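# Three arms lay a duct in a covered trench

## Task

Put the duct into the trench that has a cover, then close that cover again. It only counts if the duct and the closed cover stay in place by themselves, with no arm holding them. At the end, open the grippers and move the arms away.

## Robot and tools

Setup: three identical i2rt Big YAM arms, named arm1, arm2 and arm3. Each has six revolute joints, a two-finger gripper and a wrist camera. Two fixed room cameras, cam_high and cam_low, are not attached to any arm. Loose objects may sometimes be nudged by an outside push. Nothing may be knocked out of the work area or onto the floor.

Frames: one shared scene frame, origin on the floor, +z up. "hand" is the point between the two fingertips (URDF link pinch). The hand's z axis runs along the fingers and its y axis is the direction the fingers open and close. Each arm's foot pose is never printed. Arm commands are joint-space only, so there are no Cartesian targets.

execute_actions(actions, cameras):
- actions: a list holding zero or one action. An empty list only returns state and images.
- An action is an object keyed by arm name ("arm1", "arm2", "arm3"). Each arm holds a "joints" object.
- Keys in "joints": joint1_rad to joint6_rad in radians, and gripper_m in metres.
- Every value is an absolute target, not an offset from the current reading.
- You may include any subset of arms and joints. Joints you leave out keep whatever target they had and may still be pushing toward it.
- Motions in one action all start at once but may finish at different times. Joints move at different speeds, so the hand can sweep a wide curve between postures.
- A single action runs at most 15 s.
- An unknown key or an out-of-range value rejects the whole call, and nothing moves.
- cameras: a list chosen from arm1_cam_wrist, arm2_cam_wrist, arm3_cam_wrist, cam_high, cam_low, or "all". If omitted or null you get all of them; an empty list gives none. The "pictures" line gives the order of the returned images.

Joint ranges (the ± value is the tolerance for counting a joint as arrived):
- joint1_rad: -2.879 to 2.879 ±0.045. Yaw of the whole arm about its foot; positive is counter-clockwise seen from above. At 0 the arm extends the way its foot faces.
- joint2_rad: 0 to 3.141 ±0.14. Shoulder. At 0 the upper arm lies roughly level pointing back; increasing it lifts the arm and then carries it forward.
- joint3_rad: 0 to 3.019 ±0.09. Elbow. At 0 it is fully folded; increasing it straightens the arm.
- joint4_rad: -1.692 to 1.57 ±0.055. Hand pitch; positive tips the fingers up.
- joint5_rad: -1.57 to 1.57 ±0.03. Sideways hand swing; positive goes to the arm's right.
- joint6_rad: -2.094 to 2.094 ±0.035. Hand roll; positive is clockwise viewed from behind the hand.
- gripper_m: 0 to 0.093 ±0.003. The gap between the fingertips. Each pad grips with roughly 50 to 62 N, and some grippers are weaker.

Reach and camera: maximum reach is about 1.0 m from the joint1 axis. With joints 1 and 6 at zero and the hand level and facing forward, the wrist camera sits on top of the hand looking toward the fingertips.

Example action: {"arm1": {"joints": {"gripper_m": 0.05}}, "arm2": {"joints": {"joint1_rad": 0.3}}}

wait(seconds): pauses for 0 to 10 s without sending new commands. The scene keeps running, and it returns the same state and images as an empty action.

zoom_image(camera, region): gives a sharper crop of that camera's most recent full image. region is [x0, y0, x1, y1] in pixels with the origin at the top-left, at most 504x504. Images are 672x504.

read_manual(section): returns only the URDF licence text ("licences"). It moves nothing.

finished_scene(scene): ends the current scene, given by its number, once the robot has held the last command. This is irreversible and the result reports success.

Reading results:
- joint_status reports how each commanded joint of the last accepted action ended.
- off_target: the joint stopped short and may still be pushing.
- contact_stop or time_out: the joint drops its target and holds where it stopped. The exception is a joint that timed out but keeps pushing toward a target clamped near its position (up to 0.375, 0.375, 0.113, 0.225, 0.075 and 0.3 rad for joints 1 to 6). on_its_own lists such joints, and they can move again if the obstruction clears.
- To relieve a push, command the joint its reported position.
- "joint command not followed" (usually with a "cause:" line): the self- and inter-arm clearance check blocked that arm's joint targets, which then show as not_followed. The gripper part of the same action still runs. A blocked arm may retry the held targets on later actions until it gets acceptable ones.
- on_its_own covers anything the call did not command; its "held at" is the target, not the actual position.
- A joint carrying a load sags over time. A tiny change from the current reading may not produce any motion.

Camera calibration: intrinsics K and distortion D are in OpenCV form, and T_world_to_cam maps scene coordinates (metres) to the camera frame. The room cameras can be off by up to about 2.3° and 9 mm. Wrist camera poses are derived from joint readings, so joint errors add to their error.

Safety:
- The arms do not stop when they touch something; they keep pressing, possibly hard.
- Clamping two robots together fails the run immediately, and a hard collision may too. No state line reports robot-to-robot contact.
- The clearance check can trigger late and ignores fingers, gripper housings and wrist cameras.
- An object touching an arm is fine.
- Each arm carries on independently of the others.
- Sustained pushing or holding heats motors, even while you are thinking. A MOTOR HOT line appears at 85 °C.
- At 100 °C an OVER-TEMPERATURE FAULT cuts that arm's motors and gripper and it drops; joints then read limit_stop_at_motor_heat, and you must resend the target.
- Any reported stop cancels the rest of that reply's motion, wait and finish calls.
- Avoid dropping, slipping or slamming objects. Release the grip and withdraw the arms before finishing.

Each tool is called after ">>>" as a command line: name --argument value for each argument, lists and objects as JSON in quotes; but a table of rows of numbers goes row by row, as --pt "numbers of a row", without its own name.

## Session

>>> execute_actions --actions '[]'

Scene clock: 0.00 s.
arm1.joint_positions: joint1_rad=+0.460 joint2_rad=+0.459 joint3_rad=+1.341 joint4_rad=-1.510 joint5_rad=-0.220 joint6_rad=-0.476 gripper_m=+0.094
arm1.joint_status: not commanded
arm1.hand: x=-0.0992 y=-0.5002 z=+1.3497 quat_wxyz=(-0.254, +0.856, -0.232, -0.385) (m; scene frame)
arm2.joint_positions: joint1_rad=+0.261 joint2_rad=+0.549 joint3_rad=+1.425 joint4_rad=-1.434 joint5_rad=+0.138 joint6_rad=-0.060 gripper_m=+0.094
arm2.joint_status: not commanded
arm2.hand: x=-0.5502 y=-0.2569 z=+1.3915 quat_wxyz=(-0.349, +0.693, -0.537, -0.331) (m; scene frame)
arm3.joint_positions: joint1_rad=+0.507 joint2_rad=+0.645 joint3_rad=+1.440 joint4_rad=-1.474 joint5_rad=+0.176 joint6_rad=+0.360 gripper_m=+0.094
arm3.joint_status: not commanded
arm3.hand: x=+0.4466 y=-0.2529 z=+1.3356 quat_wxyz=(-0.224, +0.652, -0.614, -0.383) (m; scene frame)
pictures: arm1_cam_wrist, arm2_cam_wrist, arm3_cam_wrist, cam_high, cam_low
camera_calibration (this result's frames):
arm1_cam_wrist: T_world_to_cam=[[0.583473, 0.77223, 0.251436, 0.109], [0.806669, -0.515221, -0.289538, 0.216933], [-0.0940451, 0.371763, -0.923552, 1.54474], [0, 0, 0, 1]] pos_world=[-0.0933159, -0.546683, 1.46205]
arm2_cam_wrist: T_world_to_cam=[[0.977465, 0.173003, 0.120961, 0.411027], [0.205419, -0.911535, -0.356239, 0.378977], [0.0486301, 0.373059, -0.926532, 1.53472], [0, 0, 0, 1]] pos_world=[-0.554247, -0.298199, 1.50726]
arm3_cam_wrist: T_world_to_cam=[[0.971999, 0.147821, -0.182665, -0.153774], [0.0926476, -0.955458, -0.280207, 0.096911], [-0.215949, 0.255438, -0.9424, 1.54105], [0, 0, 0, 1]] pos_world=[0.473279, -0.278318, 1.45136]
Images, in order (width x height): arm1_cam_wrist 672x504, arm2_cam_wrist 672x504, arm3_cam_wrist 672x504, cam_high 672x504, cam_low 672x504.

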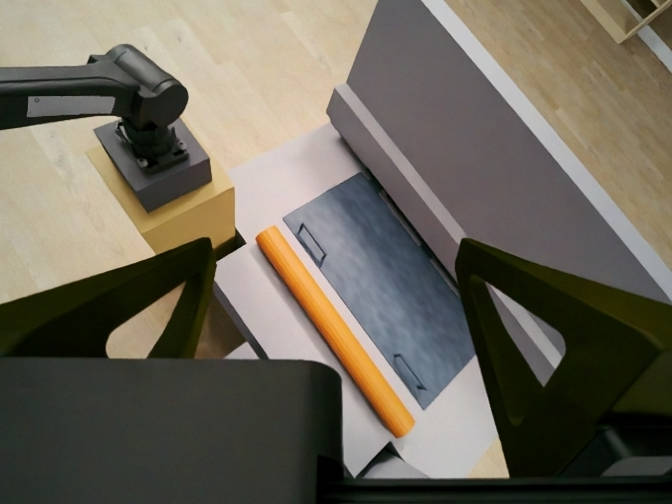

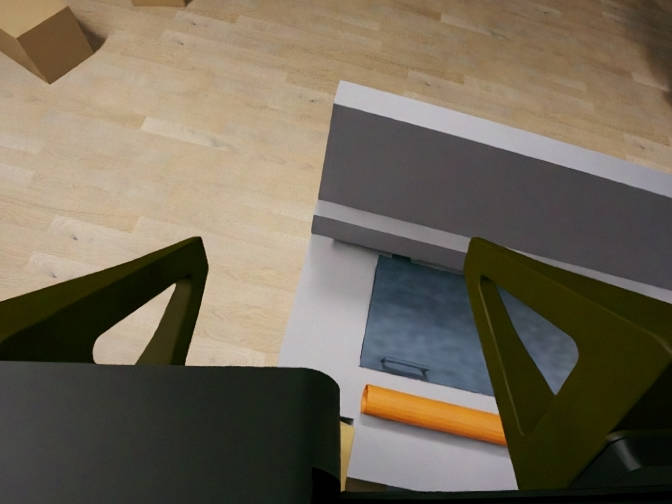

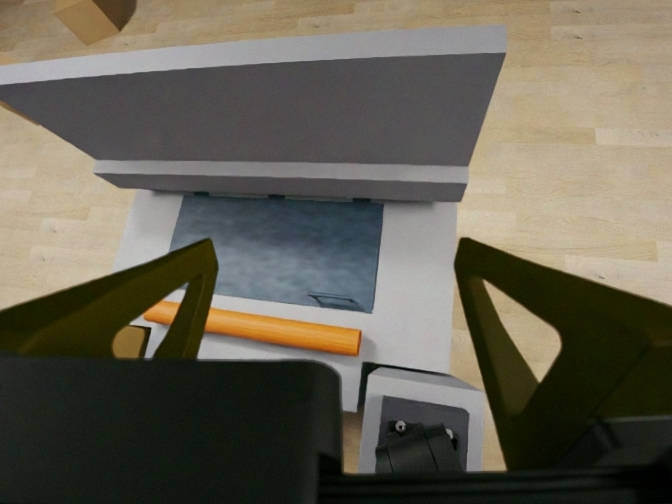

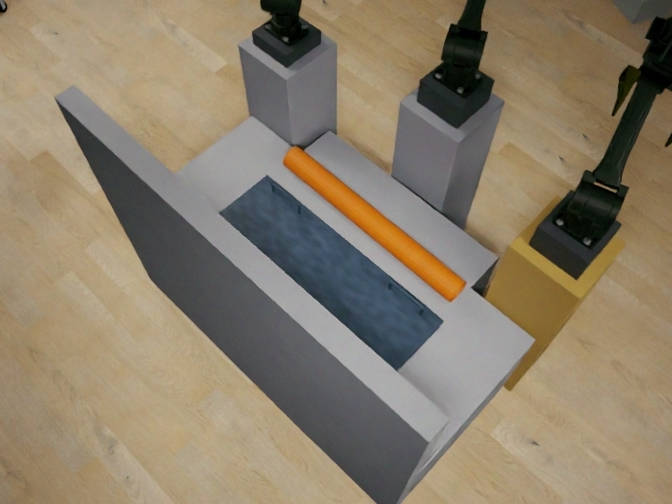

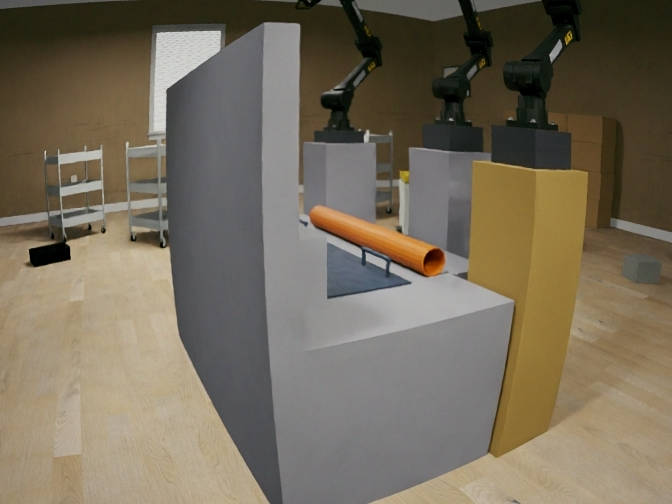

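>>> execute_actions --actions '[{"arm2":{"joints":{"joint1_rad":-0.77,"joint2_rad":2.42,"joint3_rad":0.955,"joint4_rad":-0.1,"joint5_rad":0,"joint6_rad":0.8,"gripper_m":0.065}},"arm3":{"joints":{"joint1_rad":0.745,"joint2_rad":2.31,"joint3_rad":0.89,"joint4_rad":-0.14,"joint5_rad":0,"joint6_rad":-0.83,"gripper_m":0.065}},"arm1":{"joints":{"joint1_rad":0.02,"joint2_rad":1.0,"joint3_rad":0.6,"joint4_rad":-0.6,"joint5_rad":0,"joint6_rad":1.57}}}]' --cameras '[]'

>>> execute_actions --actions '[{"arm2":{"joints":{"joint2_rad":2.6,"joint3_rad":1.02,"joint4_rad":0.02}},"arm3":{"joints":{"joint2_rad":2.49,"joint3_rad":0.955,"joint4_rad":-0.05}}}]' --cameras '["arm2_cam_wrist","arm3_cam_wrist"]'

Scene clock: 10.93 s.
arm1.joint_positions: joint1_rad=+0.025 joint2_rad=+1.006 joint3_rad=+0.598 joint4_rad=-0.624 joint5_rad=-0.002 joint6_rad=+1.562 gripper_m=+0.094
arm1.joint_status: all done
arm1.hand: x=-0.0064 y=-0.2666 z=+0.9618 quat_wxyz=(+0.002, +0.014, -0.964, -0.266) (m; scene frame)
arm2.joint_positions: joint1_rad=-0.775 joint2_rad=+2.415 joint3_rad=+0.954 joint4_rad=-0.108 joint5_rad=-0.001 joint6_rad=+0.792 gripper_m=+0.065
arm2.joint_status: all done
arm2.hand: x=-0.2446 y=-0.1726 z=+0.5484 quat_wxyz=(-0.004, +0.005, -1.000, +0.006) (m; scene frame)
arm3.joint_positions: joint1_rad=+0.741 joint2_rad=+2.303 joint3_rad=+0.890 joint4_rad=-0.154 joint5_rad=+0.002 joint6_rad=-0.822 gripper_m=+0.065
arm3.joint_status: all done
arm3.hand: x=+0.2580 y=-0.1608 z=+0.5497 quat_wxyz=(-0.009, +1.000, -0.004, -0.005) (m; scene frame)
pictures: none
No camera images: the call's "cameras" was empty. Leave "cameras" out to get every camera's image.

Scene clock: 11.90 s.
arm1.joint_positions: joint1_rad=+0.025 joint2_rad=+1.006 joint3_rad=+0.598 joint4_rad=-0.624 joint5_rad=-0.002 joint6_rad=+1.562 gripper_m=+0.094
arm1.joint_status: not commanded
arm1.hand: x=-0.0064 y=-0.2666 z=+0.9618 quat_wxyz=(+0.002, +0.013, -0.964, -0.266) (m; scene frame)
arm2.joint_positions: joint1_rad=-0.775 joint2_rad=+2.596 joint3_rad=+1.018 joint4_rad=+0.014 joint5_rad=-0.001 joint6_rad=+0.792 gripper_m=+0.065
arm2.joint_status: all done
arm2.hand: x=-0.2528 y=-0.1826 z=+0.4835 quat_wxyz=(-0.006, +0.005, -1.000, +0.004) (m; scene frame)
arm3.joint_positions: joint1_rad=+0.741 joint2_rad=+2.487 joint3_rad=+0.953 joint4_rad=-0.060 joint5_rad=+0.002 joint6_rad=-0.823 gripper_m=+0.065
arm3.joint_status: all done
arm3.hand: x=+0.2666 y=-0.1700 z=+0.4857 quat_wxyz=(+0.001, +1.000, -0.004, +0.003) (m; scene frame)
pictures: arm2_cam_wrist, arm3_cam_wrist
camera_calibration (this result's frames):
arm2_cam_wrist: T_world_to_cam=[[-0.00167854, -0.999945, 0.0103666, -0.190968], [-0.813434, 0.00739511, 0.58161, -0.481092], [-0.581655, -0.00745629, -0.813401, 0.367717], [0, 0, 0, 1]] pos_world=[-0.177773, -0.184658, 0.58089]
arm3_cam_wrist: T_world_to_cam=[[0.00966134, 0.99993, -0.00683764, 0.169715], [0.81005, -0.0038172, 0.586348, -0.49574], [0.586281, -0.0112037, -0.810031, 0.35656], [0, 0, 0, 1]] pos_world=[0.19089, -0.1676, 0.580661]
Images, in order (width x height): arm2_cam_wrist 672x504, arm3_cam_wrist 672x504.

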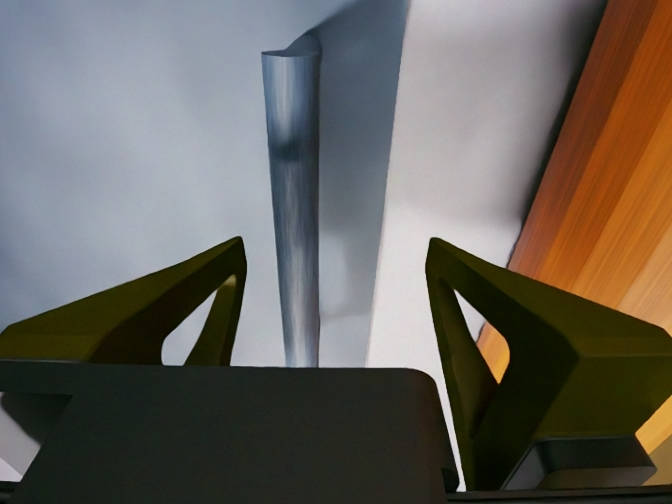

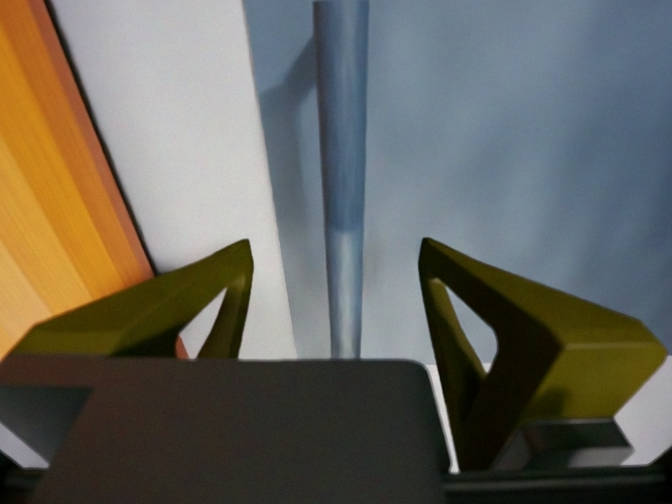

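>>> execute_actions --actions '[{"arm2":{"joints":{"gripper_m":0,"joint3_rad":1.045}},"arm3":{"joints":{"gripper_m":0}}}]' --cameras '[]'

>>> execute_actions --actions '[{"arm2":{"joints":{"joint1_rad":-0.7,"joint2_rad":2.3,"joint3_rad":0.95,"joint4_rad":-0.2,"joint6_rad":0.86}},"arm3":{"joints":{"joint1_rad":0.69,"joint2_rad":2.19,"joint3_rad":0.903,"joint4_rad":-0.26,"joint6_rad":-0.87}}}]' --cameras '[]'

>>> execute_actions --actions '[{"arm2":{"joints":{"joint1_rad":-0.63,"joint2_rad":2.12,"joint3_rad":1.04,"joint4_rad":-0.479,"joint6_rad":0.94}},"arm3":{"joints":{"joint1_rad":0.61,"joint2_rad":2.025,"joint3_rad":1.005,"joint4_rad":-0.54,"joint6_rad":-0.955}},"arm1":{"joints":{"joint2_rad":1.6,"joint3_rad":0.6,"joint4_rad":-0.5}}}]' --cameras '[]'

>>> execute_actions --actions '[{"arm2":{"joints":{"joint1_rad":-0.53,"joint2_rad":2.08,"joint3_rad":1.385,"joint4_rad":-0.86,"joint6_rad":1.04}},"arm3":{"joints":{"joint1_rad":0.5,"joint2_rad":2.005,"joint3_rad":1.368,"joint4_rad":-0.92,"joint6_rad":-1.06}},"arm1":{"joints":{"joint2_rad":2.19,"joint3_rad":0.775,"joint4_rad":-0.155}}}]' --cameras '[]'

>>> execute_actions --actions '[{"arm1":{"joints":{"joint2_rad":2.4,"joint3_rad":0.85,"joint4_rad":-0.02}}}]' --cameras '["arm1_cam_wrist","cam_low"]'

Scene clock: 28.30 s.
arm1.joint_positions: joint1_rad=+0.025 joint2_rad=+1.006 joint3_rad=+0.598 joint4_rad=-0.624 joint5_rad=-0.002 joint6_rad=+1.562 gripper_m=+0.094
arm1.joint_status: not commanded
arm1.hand: x=-0.0064 y=-0.2666 z=+0.9618 quat_wxyz=(+0.002, +0.013, -0.964, -0.266) (m; scene frame)
arm2.joint_positions: joint1_rad=-0.770 joint2_rad=+2.596 joint3_rad=+1.038 joint4_rad=+0.015 joint5_rad=-0.012 joint6_rad=+0.813 gripper_m=+0.010
arm2.joint_status: gripper_m off_target (ended at +0.010, target +0.000); the others done
arm2.hand: x=-0.2470 y=-0.1710 z=+0.4835 quat_wxyz=(-0.009, -0.003, -1.000, -0.007) (m; scene frame)
arm3.joint_positions: joint1_rad=+0.739 joint2_rad=+2.487 joint3_rad=+0.956 joint4_rad=-0.055 joint5_rad=+0.011 joint6_rad=-0.838 gripper_m=+0.010
arm3.joint_status: gripper_m off_target (ended at +0.010, target +0.000)
arm3.hand: x=+0.2665 y=-0.1665 z=+0.4858 quat_wxyz=(-0.005, +1.000, +0.003, +0.005) (m; scene frame)
pictures: none
No camera images: the call's "cameras" was empty. Leave "cameras" out to get every camera's image.

Scene clock: 29.40 s.
arm1.joint_positions: joint1_rad=+0.025 joint2_rad=+1.006 joint3_rad=+0.598 joint4_rad=-0.624 joint5_rad=-0.002 joint6_rad=+1.562 gripper_m=+0.094
arm1.joint_status: not commanded
arm1.hand: x=-0.0064 y=-0.2666 z=+0.9618 quat_wxyz=(+0.002, +0.013, -0.964, -0.266) (m; scene frame)
arm2.joint_positions: joint1_rad=-0.718 joint2_rad=+2.347 joint3_rad=+0.967 joint4_rad=-0.182 joint5_rad=+0.017 joint6_rad=+0.868 gripper_m=+0.010
arm2.joint_status: all done
arm2.hand: x=-0.2472 y=-0.1459 z=+0.5742 quat_wxyz=(-0.014, -0.005, -1.000, +0.009) (m; scene frame)
arm3.joint_positions: joint1_rad=+0.694 joint2_rad=+2.236 joint3_rad=+0.905 joint4_rad=-0.249 joint5_rad=-0.009 joint6_rad=-0.882 gripper_m=+0.010
arm3.joint_status: all done
arm3.hand: x=+0.2632 y=-0.1414 z=+0.5762 quat_wxyz=(-0.001, +1.000, +0.002, -0.005) (m; scene frame)
pictures: none
No camera images: the call's "cameras" was empty. Leave "cameras" out to get every camera's image.

Scene clock: 30.70 s.
arm1.joint_positions: joint1_rad=+0.025 joint2_rad=+1.602 joint3_rad=+0.598 joint4_rad=-0.518 joint5_rad=-0.002 joint6_rad=+1.562 gripper_m=+0.094
arm1.joint_status: all done
arm1.hand: x=-0.0058 y=-0.3015 z=+0.7766 quat_wxyz=(+0.001, +0.014, -1.000, -0.024) (m; scene frame)
arm2.joint_positions: joint1_rad=-0.654 joint2_rad=+2.173 joint3_rad=+1.028 joint4_rad=-0.443 joint5_rad=+0.025 joint6_rad=+0.936 gripper_m=+0.010
arm2.joint_status: all done
arm2.hand: x=-0.2458 y=-0.1004 z=+0.6517 quat_wxyz=(-0.009, -0.007, -1.000, +0.022) (m; scene frame)
arm3.joint_positions: joint1_rad=+0.623 joint2_rad=+2.071 joint3_rad=+0.984 joint4_rad=-0.507 joint5_rad=-0.019 joint6_rad=-0.957 gripper_m=+0.010
arm3.joint_status: all done
arm3.hand: x=+0.2627 y=-0.0961 z=+0.6536 quat_wxyz=(+0.008, +1.000, +0.004, -0.006) (m; scene frame)
pictures: none
No camera images: the call's "cameras" was empty. Leave "cameras" out to get every camera's image.

Scene clock: 32.03 s.
arm1.joint_positions: joint1_rad=+0.025 joint2_rad=+2.202 joint3_rad=+0.767 joint4_rad=-0.171 joint5_rad=-0.002 joint6_rad=+1.563 gripper_m=+0.094
arm1.joint_status: all done
arm1.hand: x=-0.0063 y=-0.2770 z=+0.6095 quat_wxyz=(+0.001, +0.013, -1.000, +0.018) (m; scene frame)
arm2.joint_positions: joint1_rad=-0.568 joint2_rad=+2.148 joint3_rad=+1.306 joint4_rad=-0.860 joint5_rad=+0.032 joint6_rad=+1.029 gripper_m=+0.010
arm2.joint_status: all done
arm2.hand: x=-0.2436 y=-0.0253 z=+0.7226 quat_wxyz=(+0.017, -0.009, -0.997, +0.071) (m; scene frame)
arm3.joint_positions: joint1_rad=+0.534 joint2_rad=+2.070 joint3_rad=+1.283 joint4_rad=-0.920 joint5_rad=-0.028 joint6_rad=-1.054 gripper_m=+0.010
arm3.joint_status: all done
arm3.hand: x=+0.2618 y=-0.0211 z=+0.7248 quat_wxyz=(+0.059, +0.998, +0.007, +0.017) (m; scene frame)
pictures: none
No camera images: the call's "cameras" was empty. Leave "cameras" out to get every camera's image.

Scene clock: 33.03 s.
arm1.joint_positions: joint1_rad=+0.025 joint2_rad=+2.412 joint3_rad=+0.846 joint4_rad=-0.035 joint5_rad=-0.002 joint6_rad=+1.563 gripper_m=+0.094
arm1.joint_status: all done
arm1.hand: x=-0.0064 y=-0.2769 z=+0.5421 quat_wxyz=(+0.001, +0.013, -1.000, +0.016) (m; scene frame)
arm2.joint_positions: joint1_rad=-0.568 joint2_rad=+2.148 joint3_rad=+1.306 joint4_rad=-0.860 joint5_rad=+0.032 joint6_rad=+1.029 gripper_m=+0.010
arm2.joint_status: not commanded
arm2.hand: x=-0.2436 y=-0.0253 z=+0.7226 quat_wxyz=(+0.017, -0.009, -0.997, +0.071) (m; scene frame)
arm3.joint_positions: joint1_rad=+0.534 joint2_rad=+2.070 joint3_rad=+1.283 joint4_rad=-0.920 joint5_rad=-0.028 joint6_rad=-1.054 gripper_m=+0.010
arm3.joint_status: not commanded
arm3.hand: x=+0.2618 y=-0.0211 z=+0.7248 quat_wxyz=(+0.059, +0.998, +0.007, +0.017) (m; scene frame)
pictures: arm1_cam_wrist, cam_low
camera_calibration (this result's frames):
arm1_cam_wrist: T_world_to_cam=[[0.0301583, -0.999387, 0.0177764, -0.28192], [-0.807893, -0.0139, 0.589165, -0.324572], [-0.588557, -0.0321296, -0.807817, 0.546864], [0, 0, 0, 1]] pos_world=[0.0681435, -0.268689, 0.638004]
Images, in order (width x height): arm1_cam_wrist 672x504, cam_low 672x504.

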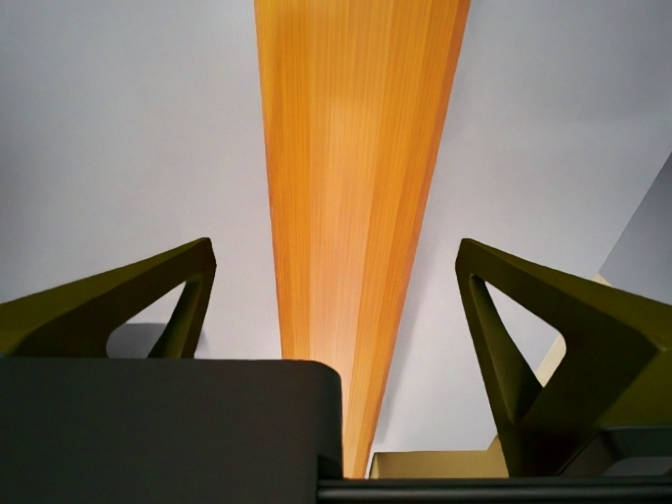

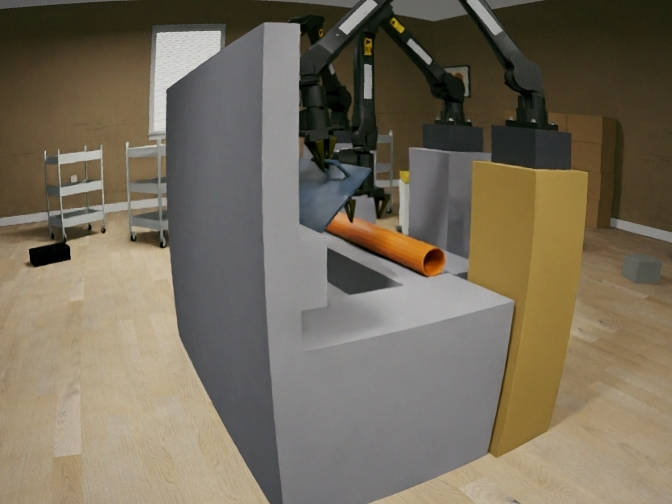

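>>> execute_actions --actions '[{"arm1":{"joints":{"joint2_rad":2.578,"joint3_rad":0.94,"joint4_rad":0.06}}}]' --cameras '[]'

>>> execute_actions --actions '[{"arm1":{"joints":{"gripper_m":0.03}}}]' --cameras '[]'

>>> execute_actions --actions '[{"arm1":{"joints":{"joint1_rad":-0.015,"joint6_rad":1.53,"joint2_rad":2.42,"joint3_rad":0.9,"joint4_rad":0.05}}}]' --cameras '[]'

>>> execute_actions --actions '[{"arm1":{"joints":{"joint2_rad":2.5,"joint3_rad":1.111,"joint4_rad":0.142}}}]' --cameras '[]'

>>> execute_actions --actions '[{"arm1":{"joints":{"joint2_rad":2.62,"joint3_rad":1.26,"joint4_rad":0.22}}}]' --cameras '[]'

>>> execute_actions --actions '[{"arm1":{"joints":{"joint2_rad":2.83,"joint3_rad":1.41,"joint4_rad":0.29}}}]' --cameras '["cam_low","cam_high"]'

Scene clock: 48.87 s.
arm1.joint_positions: joint1_rad=+0.025 joint2_rad=+2.584 joint3_rad=+0.944 joint4_rad=+0.051 joint5_rad=-0.003 joint6_rad=+1.571 gripper_m=+0.094
arm1.joint_status: all done
arm1.hand: x=-0.0067 y=-0.2721 z=+0.4839 quat_wxyz=(+0.002, +0.009, -1.000, +0.009) (m; scene frame)
arm2.joint_positions: joint1_rad=-0.568 joint2_rad=+2.148 joint3_rad=+1.306 joint4_rad=-0.860 joint5_rad=+0.032 joint6_rad=+1.029 gripper_m=+0.010
arm2.joint_status: not commanded
arm2.hand: x=-0.2436 y=-0.0253 z=+0.7226 quat_wxyz=(+0.017, -0.009, -0.997, +0.071) (m; scene frame)
arm3.joint_positions: joint1_rad=+0.534 joint2_rad=+2.070 joint3_rad=+1.283 joint4_rad=-0.920 joint5_rad=-0.028 joint6_rad=-1.054 gripper_m=+0.010
arm3.joint_status: not commanded
arm3.hand: x=+0.2618 y=-0.0211 z=+0.7248 quat_wxyz=(+0.059, +0.998, +0.007, +0.017) (m; scene frame)
pictures: none
No camera images: the call's "cameras" was empty. Leave "cameras" out to get every camera's image.

Scene clock: 49.50 s.
arm1.joint_positions: joint1_rad=+0.025 joint2_rad=+2.580 joint3_rad=+0.947 joint4_rad=+0.056 joint5_rad=-0.003 joint6_rad=+1.571 gripper_m=+0.075
arm1.joint_status: gripper_m off_target (ended at +0.075, target +0.030)
arm1.hand: x=-0.0067 y=-0.2676 z=+0.4850 quat_wxyz=(+0.002, +0.009, -1.000, +0.004) (m; scene frame)
arm2.joint_positions: joint1_rad=-0.568 joint2_rad=+2.148 joint3_rad=+1.306 joint4_rad=-0.860 joint5_rad=+0.032 joint6_rad=+1.029 gripper_m=+0.010
arm2.joint_status: not commanded
arm2.hand: x=-0.2436 y=-0.0253 z=+0.7226 quat_wxyz=(+0.017, -0.009, -0.997, +0.071) (m; scene frame)
arm3.joint_positions: joint1_rad=+0.534 joint2_rad=+2.070 joint3_rad=+1.283 joint4_rad=-0.920 joint5_rad=-0.028 joint6_rad=-1.054 gripper_m=+0.010
arm3.joint_status: not commanded
arm3.hand: x=+0.2618 y=-0.0211 z=+0.7248 quat_wxyz=(+0.059, +0.998, +0.007, +0.017) (m; scene frame)
pictures: none
No camera images: the call's "cameras" was empty. Leave "cameras" out to get every camera's image.

Scene clock: 50.63 s.
arm1.joint_positions: joint1_rad=-0.009 joint2_rad=+2.442 joint3_rad=+0.900 joint4_rad=+0.056 joint5_rad=-0.002 joint6_rad=+1.538 gripper_m=+0.075
arm1.joint_status: all done
arm1.hand: x=+0.0062 y=-0.2333 z=+0.5330 quat_wxyz=(+0.000, +0.009, -0.999, -0.042) (m; scene frame)
arm2.joint_positions: joint1_rad=-0.568 joint2_rad=+2.148 joint3_rad=+1.306 joint4_rad=-0.860 joint5_rad=+0.032 joint6_rad=+1.029 gripper_m=+0.010
arm2.joint_status: not commanded
arm2.hand: x=-0.2436 y=-0.0253 z=+0.7226 quat_wxyz=(+0.017, -0.009, -0.997, +0.071) (m; scene frame)
arm3.joint_positions: joint1_rad=+0.534 joint2_rad=+2.070 joint3_rad=+1.283 joint4_rad=-0.920 joint5_rad=-0.028 joint6_rad=-1.054 gripper_m=+0.010
arm3.joint_status: not commanded
arm3.hand: x=+0.2618 y=-0.0211 z=+0.7248 quat_wxyz=(+0.059, +0.998, +0.007, +0.017) (m; scene frame)
pictures: none
No camera images: the call's "cameras" was empty. Leave "cameras" out to get every camera's image.

Scene clock: 51.83 s.
arm1.joint_positions: joint1_rad=-0.009 joint2_rad=+2.537 joint3_rad=+1.106 joint4_rad=+0.123 joint5_rad=-0.002 joint6_rad=+1.537 gripper_m=+0.075
arm1.joint_status: all done
arm1.hand: x=+0.0078 y=-0.1314 z=+0.5116 quat_wxyz=(-0.002, +0.009, -0.991, -0.131) (m; scene frame)
arm2.joint_positions: joint1_rad=-0.568 joint2_rad=+2.148 joint3_rad=+1.306 joint4_rad=-0.860 joint5_rad=+0.032 joint6_rad=+1.029 gripper_m=+0.010
arm2.joint_status: not commanded
arm2.hand: x=-0.2436 y=-0.0253 z=+0.7226 quat_wxyz=(+0.017, -0.009, -0.997, +0.071) (m; scene frame)
arm3.joint_positions: joint1_rad=+0.534 joint2_rad=+2.070 joint3_rad=+1.283 joint4_rad=-0.920 joint5_rad=-0.028 joint6_rad=-1.054 gripper_m=+0.010
arm3.joint_status: not commanded
arm3.hand: x=+0.2618 y=-0.0211 z=+0.7248 quat_wxyz=(+0.059, +0.998, +0.007, +0.017) (m; scene frame)
pictures: none
No camera images: the call's "cameras" was empty. Leave "cameras" out to get every camera's image.

Scene clock: 52.80 s.
arm1.joint_positions: joint1_rad=-0.009 joint2_rad=+2.666 joint3_rad=+1.237 joint4_rad=+0.187 joint5_rad=-0.002 joint6_rad=+1.537 gripper_m=+0.075
arm1.joint_status: all done
arm1.hand: x=+0.0084 y=-0.0978 z=+0.4699 quat_wxyz=(-0.003, +0.009, -0.987, -0.163) (m; scene frame)
arm2.joint_positions: joint1_rad=-0.568 joint2_rad=+2.148 joint3_rad=+1.306 joint4_rad=-0.860 joint5_rad=+0.032 joint6_rad=+1.029 gripper_m=+0.010
arm2.joint_status: not commanded
arm2.hand: x=-0.2436 y=-0.0253 z=+0.7226 quat_wxyz=(+0.017, -0.009, -0.997, +0.071) (m; scene frame)
arm3.joint_positions: joint1_rad=+0.534 joint2_rad=+2.070 joint3_rad=+1.283 joint4_rad=-0.920 joint5_rad=-0.028 joint6_rad=-1.054 gripper_m=+0.010
arm3.joint_status: not commanded
arm3.hand: x=+0.2618 y=-0.0211 z=+0.7248 quat_wxyz=(+0.059, +0.998, +0.007, +0.017) (m; scene frame)
pictures: none
No camera images: the call's "cameras" was empty. Leave "cameras" out to get every camera's image.

Scene clock: 53.80 s.
arm1.joint_positions: joint1_rad=-0.009 joint2_rad=+2.873 joint3_rad=+1.403 joint4_rad=+0.267 joint5_rad=-0.002 joint6_rad=+1.539 gripper_m=+0.074
arm1.joint_status: all done
arm1.hand: x=+0.0086 y=-0.0886 z=+0.3933 quat_wxyz=(-0.003, +0.008, -0.983, -0.183) (m; scene frame)
arm2.joint_positions: joint1_rad=-0.568 joint2_rad=+2.148 joint3_rad=+1.306 joint4_rad=-0.860 joint5_rad=+0.032 joint6_rad=+1.029 gripper_m=+0.010
arm2.joint_status: not commanded
arm2.hand: x=-0.2436 y=-0.0253 z=+0.7226 quat_wxyz=(+0.017, -0.009, -0.997, +0.071) (m; scene frame)
arm3.joint_positions: joint1_rad=+0.534 joint2_rad=+2.070 joint3_rad=+1.283 joint4_rad=-0.920 joint5_rad=-0.028 joint6_rad=-1.054 gripper_m=+0.010
arm3.joint_status: not commanded
arm3.hand: x=+0.2618 y=-0.0211 z=+0.7248 quat_wxyz=(+0.059, +0.998, +0.007, +0.017) (m; scene frame)
pictures: cam_high, cam_low
Images, in order (width x height): cam_high 672x504, cam_low 672x504.

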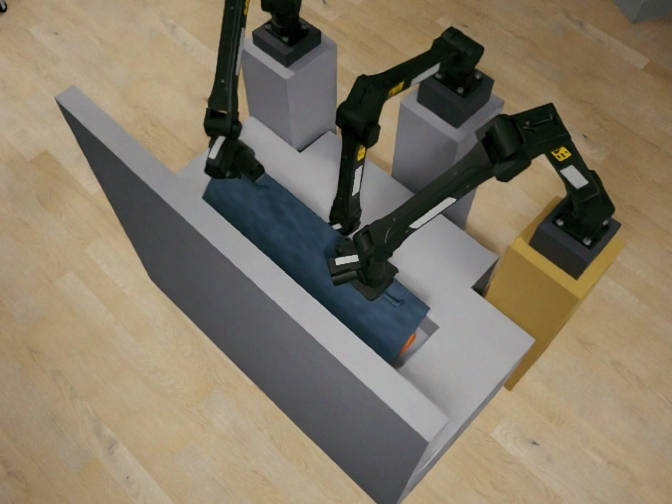

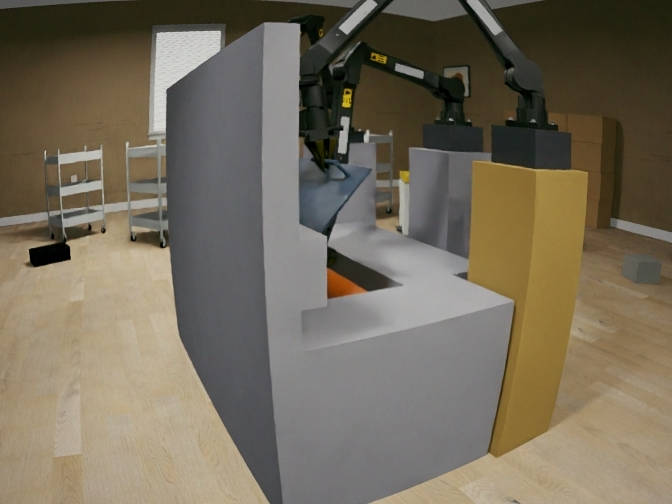

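>>> execute_actions --actions '[{"arm1":{"joints":{"gripper_m":0.093,"joint2_rad":2.87}}}]' --cameras '[]'

>>> execute_actions --actions '[{"arm1":{"joints":{"joint2_rad":2.62,"joint3_rad":1.2,"joint4_rad":0.2}}}]' --cameras '[]'

>>> execute_actions --actions '[{"arm1":{"joints":{"joint2_rad":2.4,"joint3_rad":0.88,"joint4_rad":0.05}}}]' --cameras '[]'

>>> execute_actions --actions '[{"arm1":{"joints":{"joint2_rad":1.5,"joint3_rad":0.5,"joint4_rad":-0.5}},"arm2":{"joints":{"joint1_rad":-0.645,"joint2_rad":2.12,"joint3_rad":1.04,"joint4_rad":-0.479,"joint6_rad":0.94}},"arm3":{"joints":{"joint1_rad":0.615,"joint2_rad":2.025,"joint3_rad":1.0,"joint4_rad":-0.54,"joint6_rad":-0.955}}}]' --cameras '[]'

>>> execute_actions --actions '[{"arm2":{"joints":{"joint1_rad":-0.72,"joint2_rad":2.3,"joint3_rad":0.96,"joint4_rad":-0.2,"joint6_rad":0.86}},"arm3":{"joints":{"joint1_rad":0.695,"joint2_rad":2.19,"joint3_rad":0.9,"joint4_rad":-0.26,"joint6_rad":-0.87}}}]' --cameras '[]'

>>> execute_actions --actions '[{"arm2":{"joints":{"joint1_rad":-0.76,"joint2_rad":2.5,"joint3_rad":1.01,"joint4_rad":-0.05,"joint6_rad":0.81}},"arm3":{"joints":{"joint1_rad":0.73,"joint2_rad":2.39,"joint3_rad":0.935,"joint4_rad":-0.12,"joint6_rad":-0.835}}}]' --cameras '[]'

>>> execute_actions --actions '[{"arm2":{"joints":{"joint2_rad":2.595,"joint3_rad":1.036,"joint4_rad":0.02}},"arm3":{"joints":{"joint2_rad":2.49,"joint3_rad":0.956,"joint4_rad":-0.055}}}]' --cameras '[]'

>>> execute_actions --actions '[{"arm2":{"joints":{"gripper_m":0.06}},"arm3":{"joints":{"gripper_m":0.06}}}]' --cameras '[]'

>>> execute_actions --actions '[{"arm2":{"joints":{"joint1_rad":-0.4,"joint2_rad":1.7,"joint3_rad":0.8,"joint4_rad":-0.4}},"arm3":{"joints":{"joint1_rad":0.4,"joint2_rad":1.6,"joint3_rad":0.75,"joint4_rad":-0.5}},"arm1":{"joints":{"joint2_rad":1.0}}}]' --cameras '["cam_high","cam_low"]'

Scene clock: 75.43 s.
arm1.joint_positions: joint1_rad=-0.009 joint2_rad=+2.871 joint3_rad=+1.411 joint4_rad=+0.275 joint5_rad=-0.001 joint6_rad=+1.539 gripper_m=+0.093
arm1.joint_status: all done
arm1.hand: x=+0.0088 y=-0.0810 z=+0.3961 quat_wxyz=(-0.004, +0.008, -0.981, -0.191) (m; scene frame)
arm2.joint_positions: joint1_rad=-0.568 joint2_rad=+2.148 joint3_rad=+1.306 joint4_rad=-0.860 joint5_rad=+0.032 joint6_rad=+1.029 gripper_m=+0.010
arm2.joint_status: not commanded
arm2.hand: x=-0.2436 y=-0.0253 z=+0.7226 quat_wxyz=(+0.017, -0.009, -0.997, +0.071) (m; scene frame)
arm3.joint_positions: joint1_rad=+0.534 joint2_rad=+2.070 joint3_rad=+1.283 joint4_rad=-0.920 joint5_rad=-0.028 joint6_rad=-1.054 gripper_m=+0.010
arm3.joint_status: not commanded
arm3.hand: x=+0.2618 y=-0.0211 z=+0.7248 quat_wxyz=(+0.059, +0.998, +0.007, +0.017) (m; scene frame)
pictures: none
No camera images: the call's "cameras" was empty. Leave "cameras" out to get every camera's image.

Scene clock: 76.47 s.
arm1.joint_positions: joint1_rad=-0.009 joint2_rad=+2.617 joint3_rad=+1.202 joint4_rad=+0.215 joint5_rad=-0.001 joint6_rad=+1.537 gripper_m=+0.093
arm1.joint_status: all done
arm1.hand: x=+0.0088 y=-0.0886 z=+0.4922 quat_wxyz=(-0.004, +0.009, -0.983, -0.184) (m; scene frame)
arm2.joint_positions: joint1_rad=-0.568 joint2_rad=+2.148 joint3_rad=+1.306 joint4_rad=-0.860 joint5_rad=+0.032 joint6_rad=+1.029 gripper_m=+0.010
arm2.joint_status: not commanded
arm2.hand: x=-0.2436 y=-0.0253 z=+0.7226 quat_wxyz=(+0.017, -0.009, -0.997, +0.071) (m; scene frame)
arm3.joint_positions: joint1_rad=+0.534 joint2_rad=+2.070 joint3_rad=+1.283 joint4_rad=-0.920 joint5_rad=-0.028 joint6_rad=-1.054 gripper_m=+0.010
arm3.joint_status: not commanded
arm3.hand: x=+0.2618 y=-0.0211 z=+0.7248 quat_wxyz=(+0.059, +0.998, +0.007, +0.017) (m; scene frame)
pictures: none
No camera images: the call's "cameras" was empty. Leave "cameras" out to get every camera's image.

Scene clock: 77.50 s.
arm1.joint_positions: joint1_rad=-0.009 joint2_rad=+2.396 joint3_rad=+0.879 joint4_rad=+0.063 joint5_rad=-0.001 joint6_rad=+1.537 gripper_m=+0.093
arm1.joint_status: all done
arm1.hand: x=+0.0066 y=-0.2249 z=+0.5495 quat_wxyz=(-0.001, +0.009, -0.998, -0.058) (m; scene frame)
arm2.joint_positions: joint1_rad=-0.568 joint2_rad=+2.148 joint3_rad=+1.306 joint4_rad=-0.860 joint5_rad=+0.032 joint6_rad=+1.029 gripper_m=+0.010
arm2.joint_status: not commanded
arm2.hand: x=-0.2436 y=-0.0253 z=+0.7226 quat_wxyz=(+0.017, -0.009, -0.997, +0.071) (m; scene frame)
arm3.joint_positions: joint1_rad=+0.534 joint2_rad=+2.070 joint3_rad=+1.283 joint4_rad=-0.920 joint5_rad=-0.028 joint6_rad=-1.054 gripper_m=+0.010
arm3.joint_status: not commanded
arm3.hand: x=+0.2618 y=-0.0211 z=+0.7248 quat_wxyz=(+0.059, +0.998, +0.007, +0.017) (m; scene frame)
pictures: none
No camera images: the call's "cameras" was empty. Leave "cameras" out to get every camera's image.

Scene clock: 79.00 s.
arm1.joint_positions: joint1_rad=-0.009 joint2_rad=+1.501 joint3_rad=+0.496 joint4_rad=-0.484 joint5_rad=-0.001 joint6_rad=+1.537 gripper_m=+0.093
arm1.joint_status: all done
arm1.hand: x=+0.0049 y=-0.3321 z=+0.7833 quat_wxyz=(+0.000, +0.009, -0.999, -0.041) (m; scene frame)
arm2.joint_positions: joint1_rad=-0.656 joint2_rad=+2.166 joint3_rad=+1.042 joint4_rad=-0.473 joint5_rad=+0.008 joint6_rad=+0.940 gripper_m=+0.010
arm2.joint_status: all done
arm2.hand: x=-0.2453 y=-0.0963 z=+0.6573 quat_wxyz=(+0.000, -0.009, -1.000, +0.020) (m; scene frame)
arm3.joint_positions: joint1_rad=+0.624 joint2_rad=+2.070 joint3_rad=+1.005 joint4_rad=-0.545 joint5_rad=-0.003 joint6_rad=-0.962 gripper_m=+0.010
arm3.joint_status: all done
arm3.hand: x=+0.2631 y=-0.0922 z=+0.6577 quat_wxyz=(+0.010, +1.000, +0.007, +0.005) (m; scene frame)
pictures: none
No camera images: the call's "cameras" was empty. Leave "cameras" out to get every camera's image.

Scene clock: 80.00 s.
arm1.joint_positions: joint1_rad=-0.009 joint2_rad=+1.501 joint3_rad=+0.496 joint4_rad=-0.484 joint5_rad=-0.001 joint6_rad=+1.537 gripper_m=+0.093
arm1.joint_status: not commanded
arm1.hand: x=+0.0049 y=-0.3321 z=+0.7833 quat_wxyz=(+0.000, +0.009, -0.999, -0.041) (m; scene frame)
arm2.joint_positions: joint1_rad=-0.725 joint2_rad=+2.337 joint3_rad=+0.968 joint4_rad=-0.198 joint5_rad=+0.002 joint6_rad=+0.869 gripper_m=+0.010
arm2.joint_status: all done
arm2.hand: x=-0.2469 y=-0.1451 z=+0.5784 quat_wxyz=(-0.006, -0.008, -1.000, +0.006) (m; scene frame)
arm3.joint_positions: joint1_rad=+0.697 joint2_rad=+2.228 joint3_rad=+0.907 joint4_rad=-0.263 joint5_rad=+0.006 joint6_rad=-0.887 gripper_m=+0.010
arm3.joint_status: all done
arm3.hand: x=+0.2641 y=-0.1403 z=+0.5792 quat_wxyz=(-0.004, +1.000, +0.006, +0.002) (m; scene frame)
pictures: none
No camera images: the call's "cameras" was empty. Leave "cameras" out to get every camera's image.

Scene clock: 81.03 s.
arm1.joint_positions: joint1_rad=-0.009 joint2_rad=+1.501 joint3_rad=+0.496 joint4_rad=-0.484 joint5_rad=-0.001 joint6_rad=+1.537 gripper_m=+0.093
arm1.joint_status: not commanded
arm1.hand: x=+0.0049 y=-0.3321 z=+0.7833 quat_wxyz=(+0.000, +0.009, -0.999, -0.041) (m; scene frame)
arm2.joint_positions: joint1_rad=-0.759 joint2_rad=+2.525 joint3_rad=+1.010 joint4_rad=-0.045 joint5_rad=-0.003 joint6_rad=+0.830 gripper_m=+0.010
arm2.joint_status: all done
arm2.hand: x=-0.2478 y=-0.1674 z=+0.5091 quat_wxyz=(-0.007, -0.006, -1.000, +0.002) (m; scene frame)
arm3.joint_positions: joint1_rad=+0.731 joint2_rad=+2.420 joint3_rad=+0.939 joint4_rad=-0.115 joint5_rad=+0.003 joint6_rad=-0.852 gripper_m=+0.010
arm3.joint_status: all done
arm3.hand: x=+0.2655 y=-0.1630 z=+0.5095 quat_wxyz=(+0.002, +1.000, +0.006, +0.005) (m; scene frame)
pictures: none
No camera images: the call's "cameras" was empty. Leave "cameras" out to get every camera's image.

Scene clock: 81.77 s.
arm1.joint_positions: joint1_rad=-0.009 joint2_rad=+1.501 joint3_rad=+0.496 joint4_rad=-0.484 joint5_rad=-0.001 joint6_rad=+1.537 gripper_m=+0.093
arm1.joint_status: not commanded
arm1.hand: x=+0.0049 y=-0.3321 z=+0.7833 quat_wxyz=(+0.000, +0.009, -0.999, -0.041) (m; scene frame)
arm2.joint_positions: joint1_rad=-0.763 joint2_rad=+2.592 joint3_rad=+1.031 joint4_rad=+0.016 joint5_rad=+0.003 joint6_rad=+0.827 gripper_m=+0.010
arm2.joint_status: all done
arm2.hand: x=-0.2482 y=-0.1715 z=+0.4851 quat_wxyz=(-0.014, -0.007, -1.000, -0.002) (m; scene frame)
arm3.joint_positions: joint1_rad=+0.735 joint2_rad=+2.489 joint3_rad=+0.958 joint4_rad=-0.057 joint5_rad=-0.003 joint6_rad=-0.849 gripper_m=+0.010
arm3.joint_status: all done
arm3.hand: x=+0.2660 y=-0.1674 z=+0.4851 quat_wxyz=(+0.000, +1.000, +0.006, +0.000) (m; scene frame)
pictures: none
No camera images: the call's "cameras" was empty. Leave "cameras" out to get every camera's image.

Scene clock: 82.40 s.
arm1.joint_positions: joint1_rad=-0.009 joint2_rad=+1.501 joint3_rad=+0.496 joint4_rad=-0.484 joint5_rad=-0.001 joint6_rad=+1.537 gripper_m=+0.093
arm1.joint_status: not commanded
arm1.hand: x=+0.0049 y=-0.3321 z=+0.7833 quat_wxyz=(+0.000, +0.009, -0.999, -0.041) (m; scene frame)
arm2.joint_positions: joint1_rad=-0.763 joint2_rad=+2.592 joint3_rad=+1.031 joint4_rad=+0.016 joint5_rad=+0.003 joint6_rad=+0.818 gripper_m=+0.060
arm2.joint_status: all done
arm2.hand: x=-0.2482 y=-0.1715 z=+0.4851 quat_wxyz=(-0.014, -0.002, -1.000, -0.002) (m; scene frame)
arm3.joint_positions: joint1_rad=+0.735 joint2_rad=+2.489 joint3_rad=+0.958 joint4_rad=-0.057 joint5_rad=-0.003 joint6_rad=-0.843 gripper_m=+0.060
arm3.joint_status: all done
arm3.hand: x=+0.2660 y=-0.1674 z=+0.4851 quat_wxyz=(+0.000, +1.000, +0.003, +0.000) (m; scene frame)
pictures: none
No camera images: the call's "cameras" was empty. Leave "cameras" out to get every camera's image.

Scene clock: 83.90 s.
arm1.joint_positions: joint1_rad=-0.009 joint2_rad=+0.997 joint3_rad=+0.496 joint4_rad=-0.484 joint5_rad=-0.001 joint6_rad=+1.537 gripper_m=+0.093
arm1.joint_status: all done
arm1.hand: x=+0.0059 y=-0.2758 z=+0.9344 quat_wxyz=(-0.007, +0.009, -0.958, -0.288) (m; scene frame)
arm2.joint_positions: joint1_rad=-0.396 joint2_rad=+1.700 joint3_rad=+0.795 joint4_rad=-0.392 joint5_rad=+0.001 joint6_rad=+0.817 gripper_m=+0.060
arm2.joint_status: all done
arm2.hand: x=-0.3518 y=-0.0438 z=+0.7998 quat_wxyz=(-0.077, +0.180, -0.975, -0.107) (m; scene frame)
arm3.joint_positions: joint1_rad=+0.391 joint2_rad=+1.607 joint3_rad=+0.744 joint4_rad=-0.487 joint5_rad=+0.000 joint6_rad=-0.842 gripper_m=+0.060
arm3.joint_status: all done
arm3.hand: x=+0.3661 y=-0.0741 z=+0.7830 quat_wxyz=(-0.100, +0.979, -0.168, -0.065) (m; scene frame)
pictures: cam_high, cam_low
Images, in order (width x height): cam_high 672x504, cam_low 672x504.

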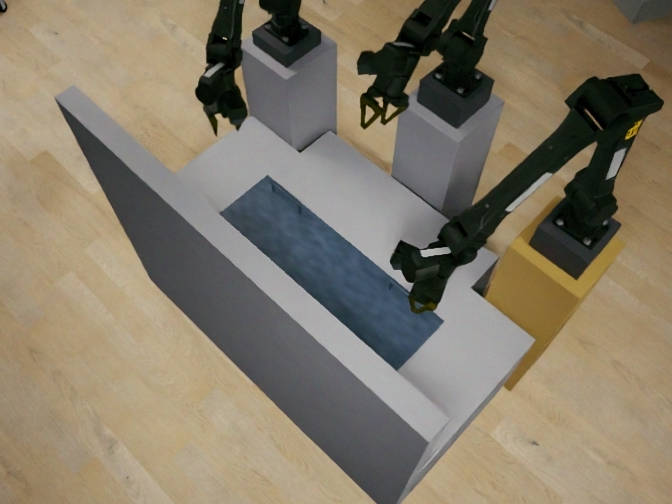

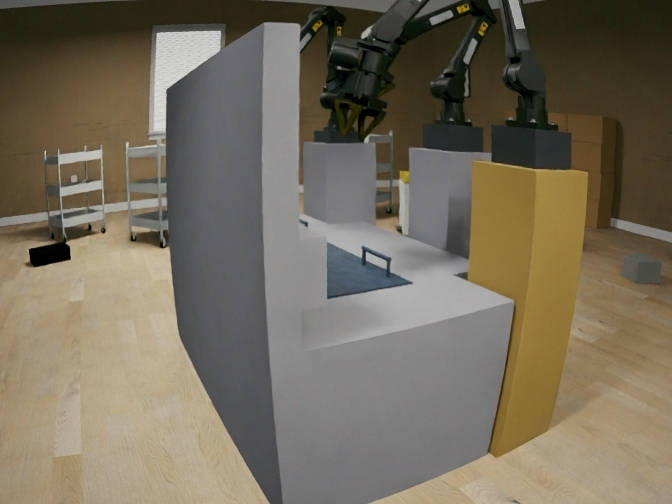

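>>> finished_scene --scene 2

The scene is finished: the task was done.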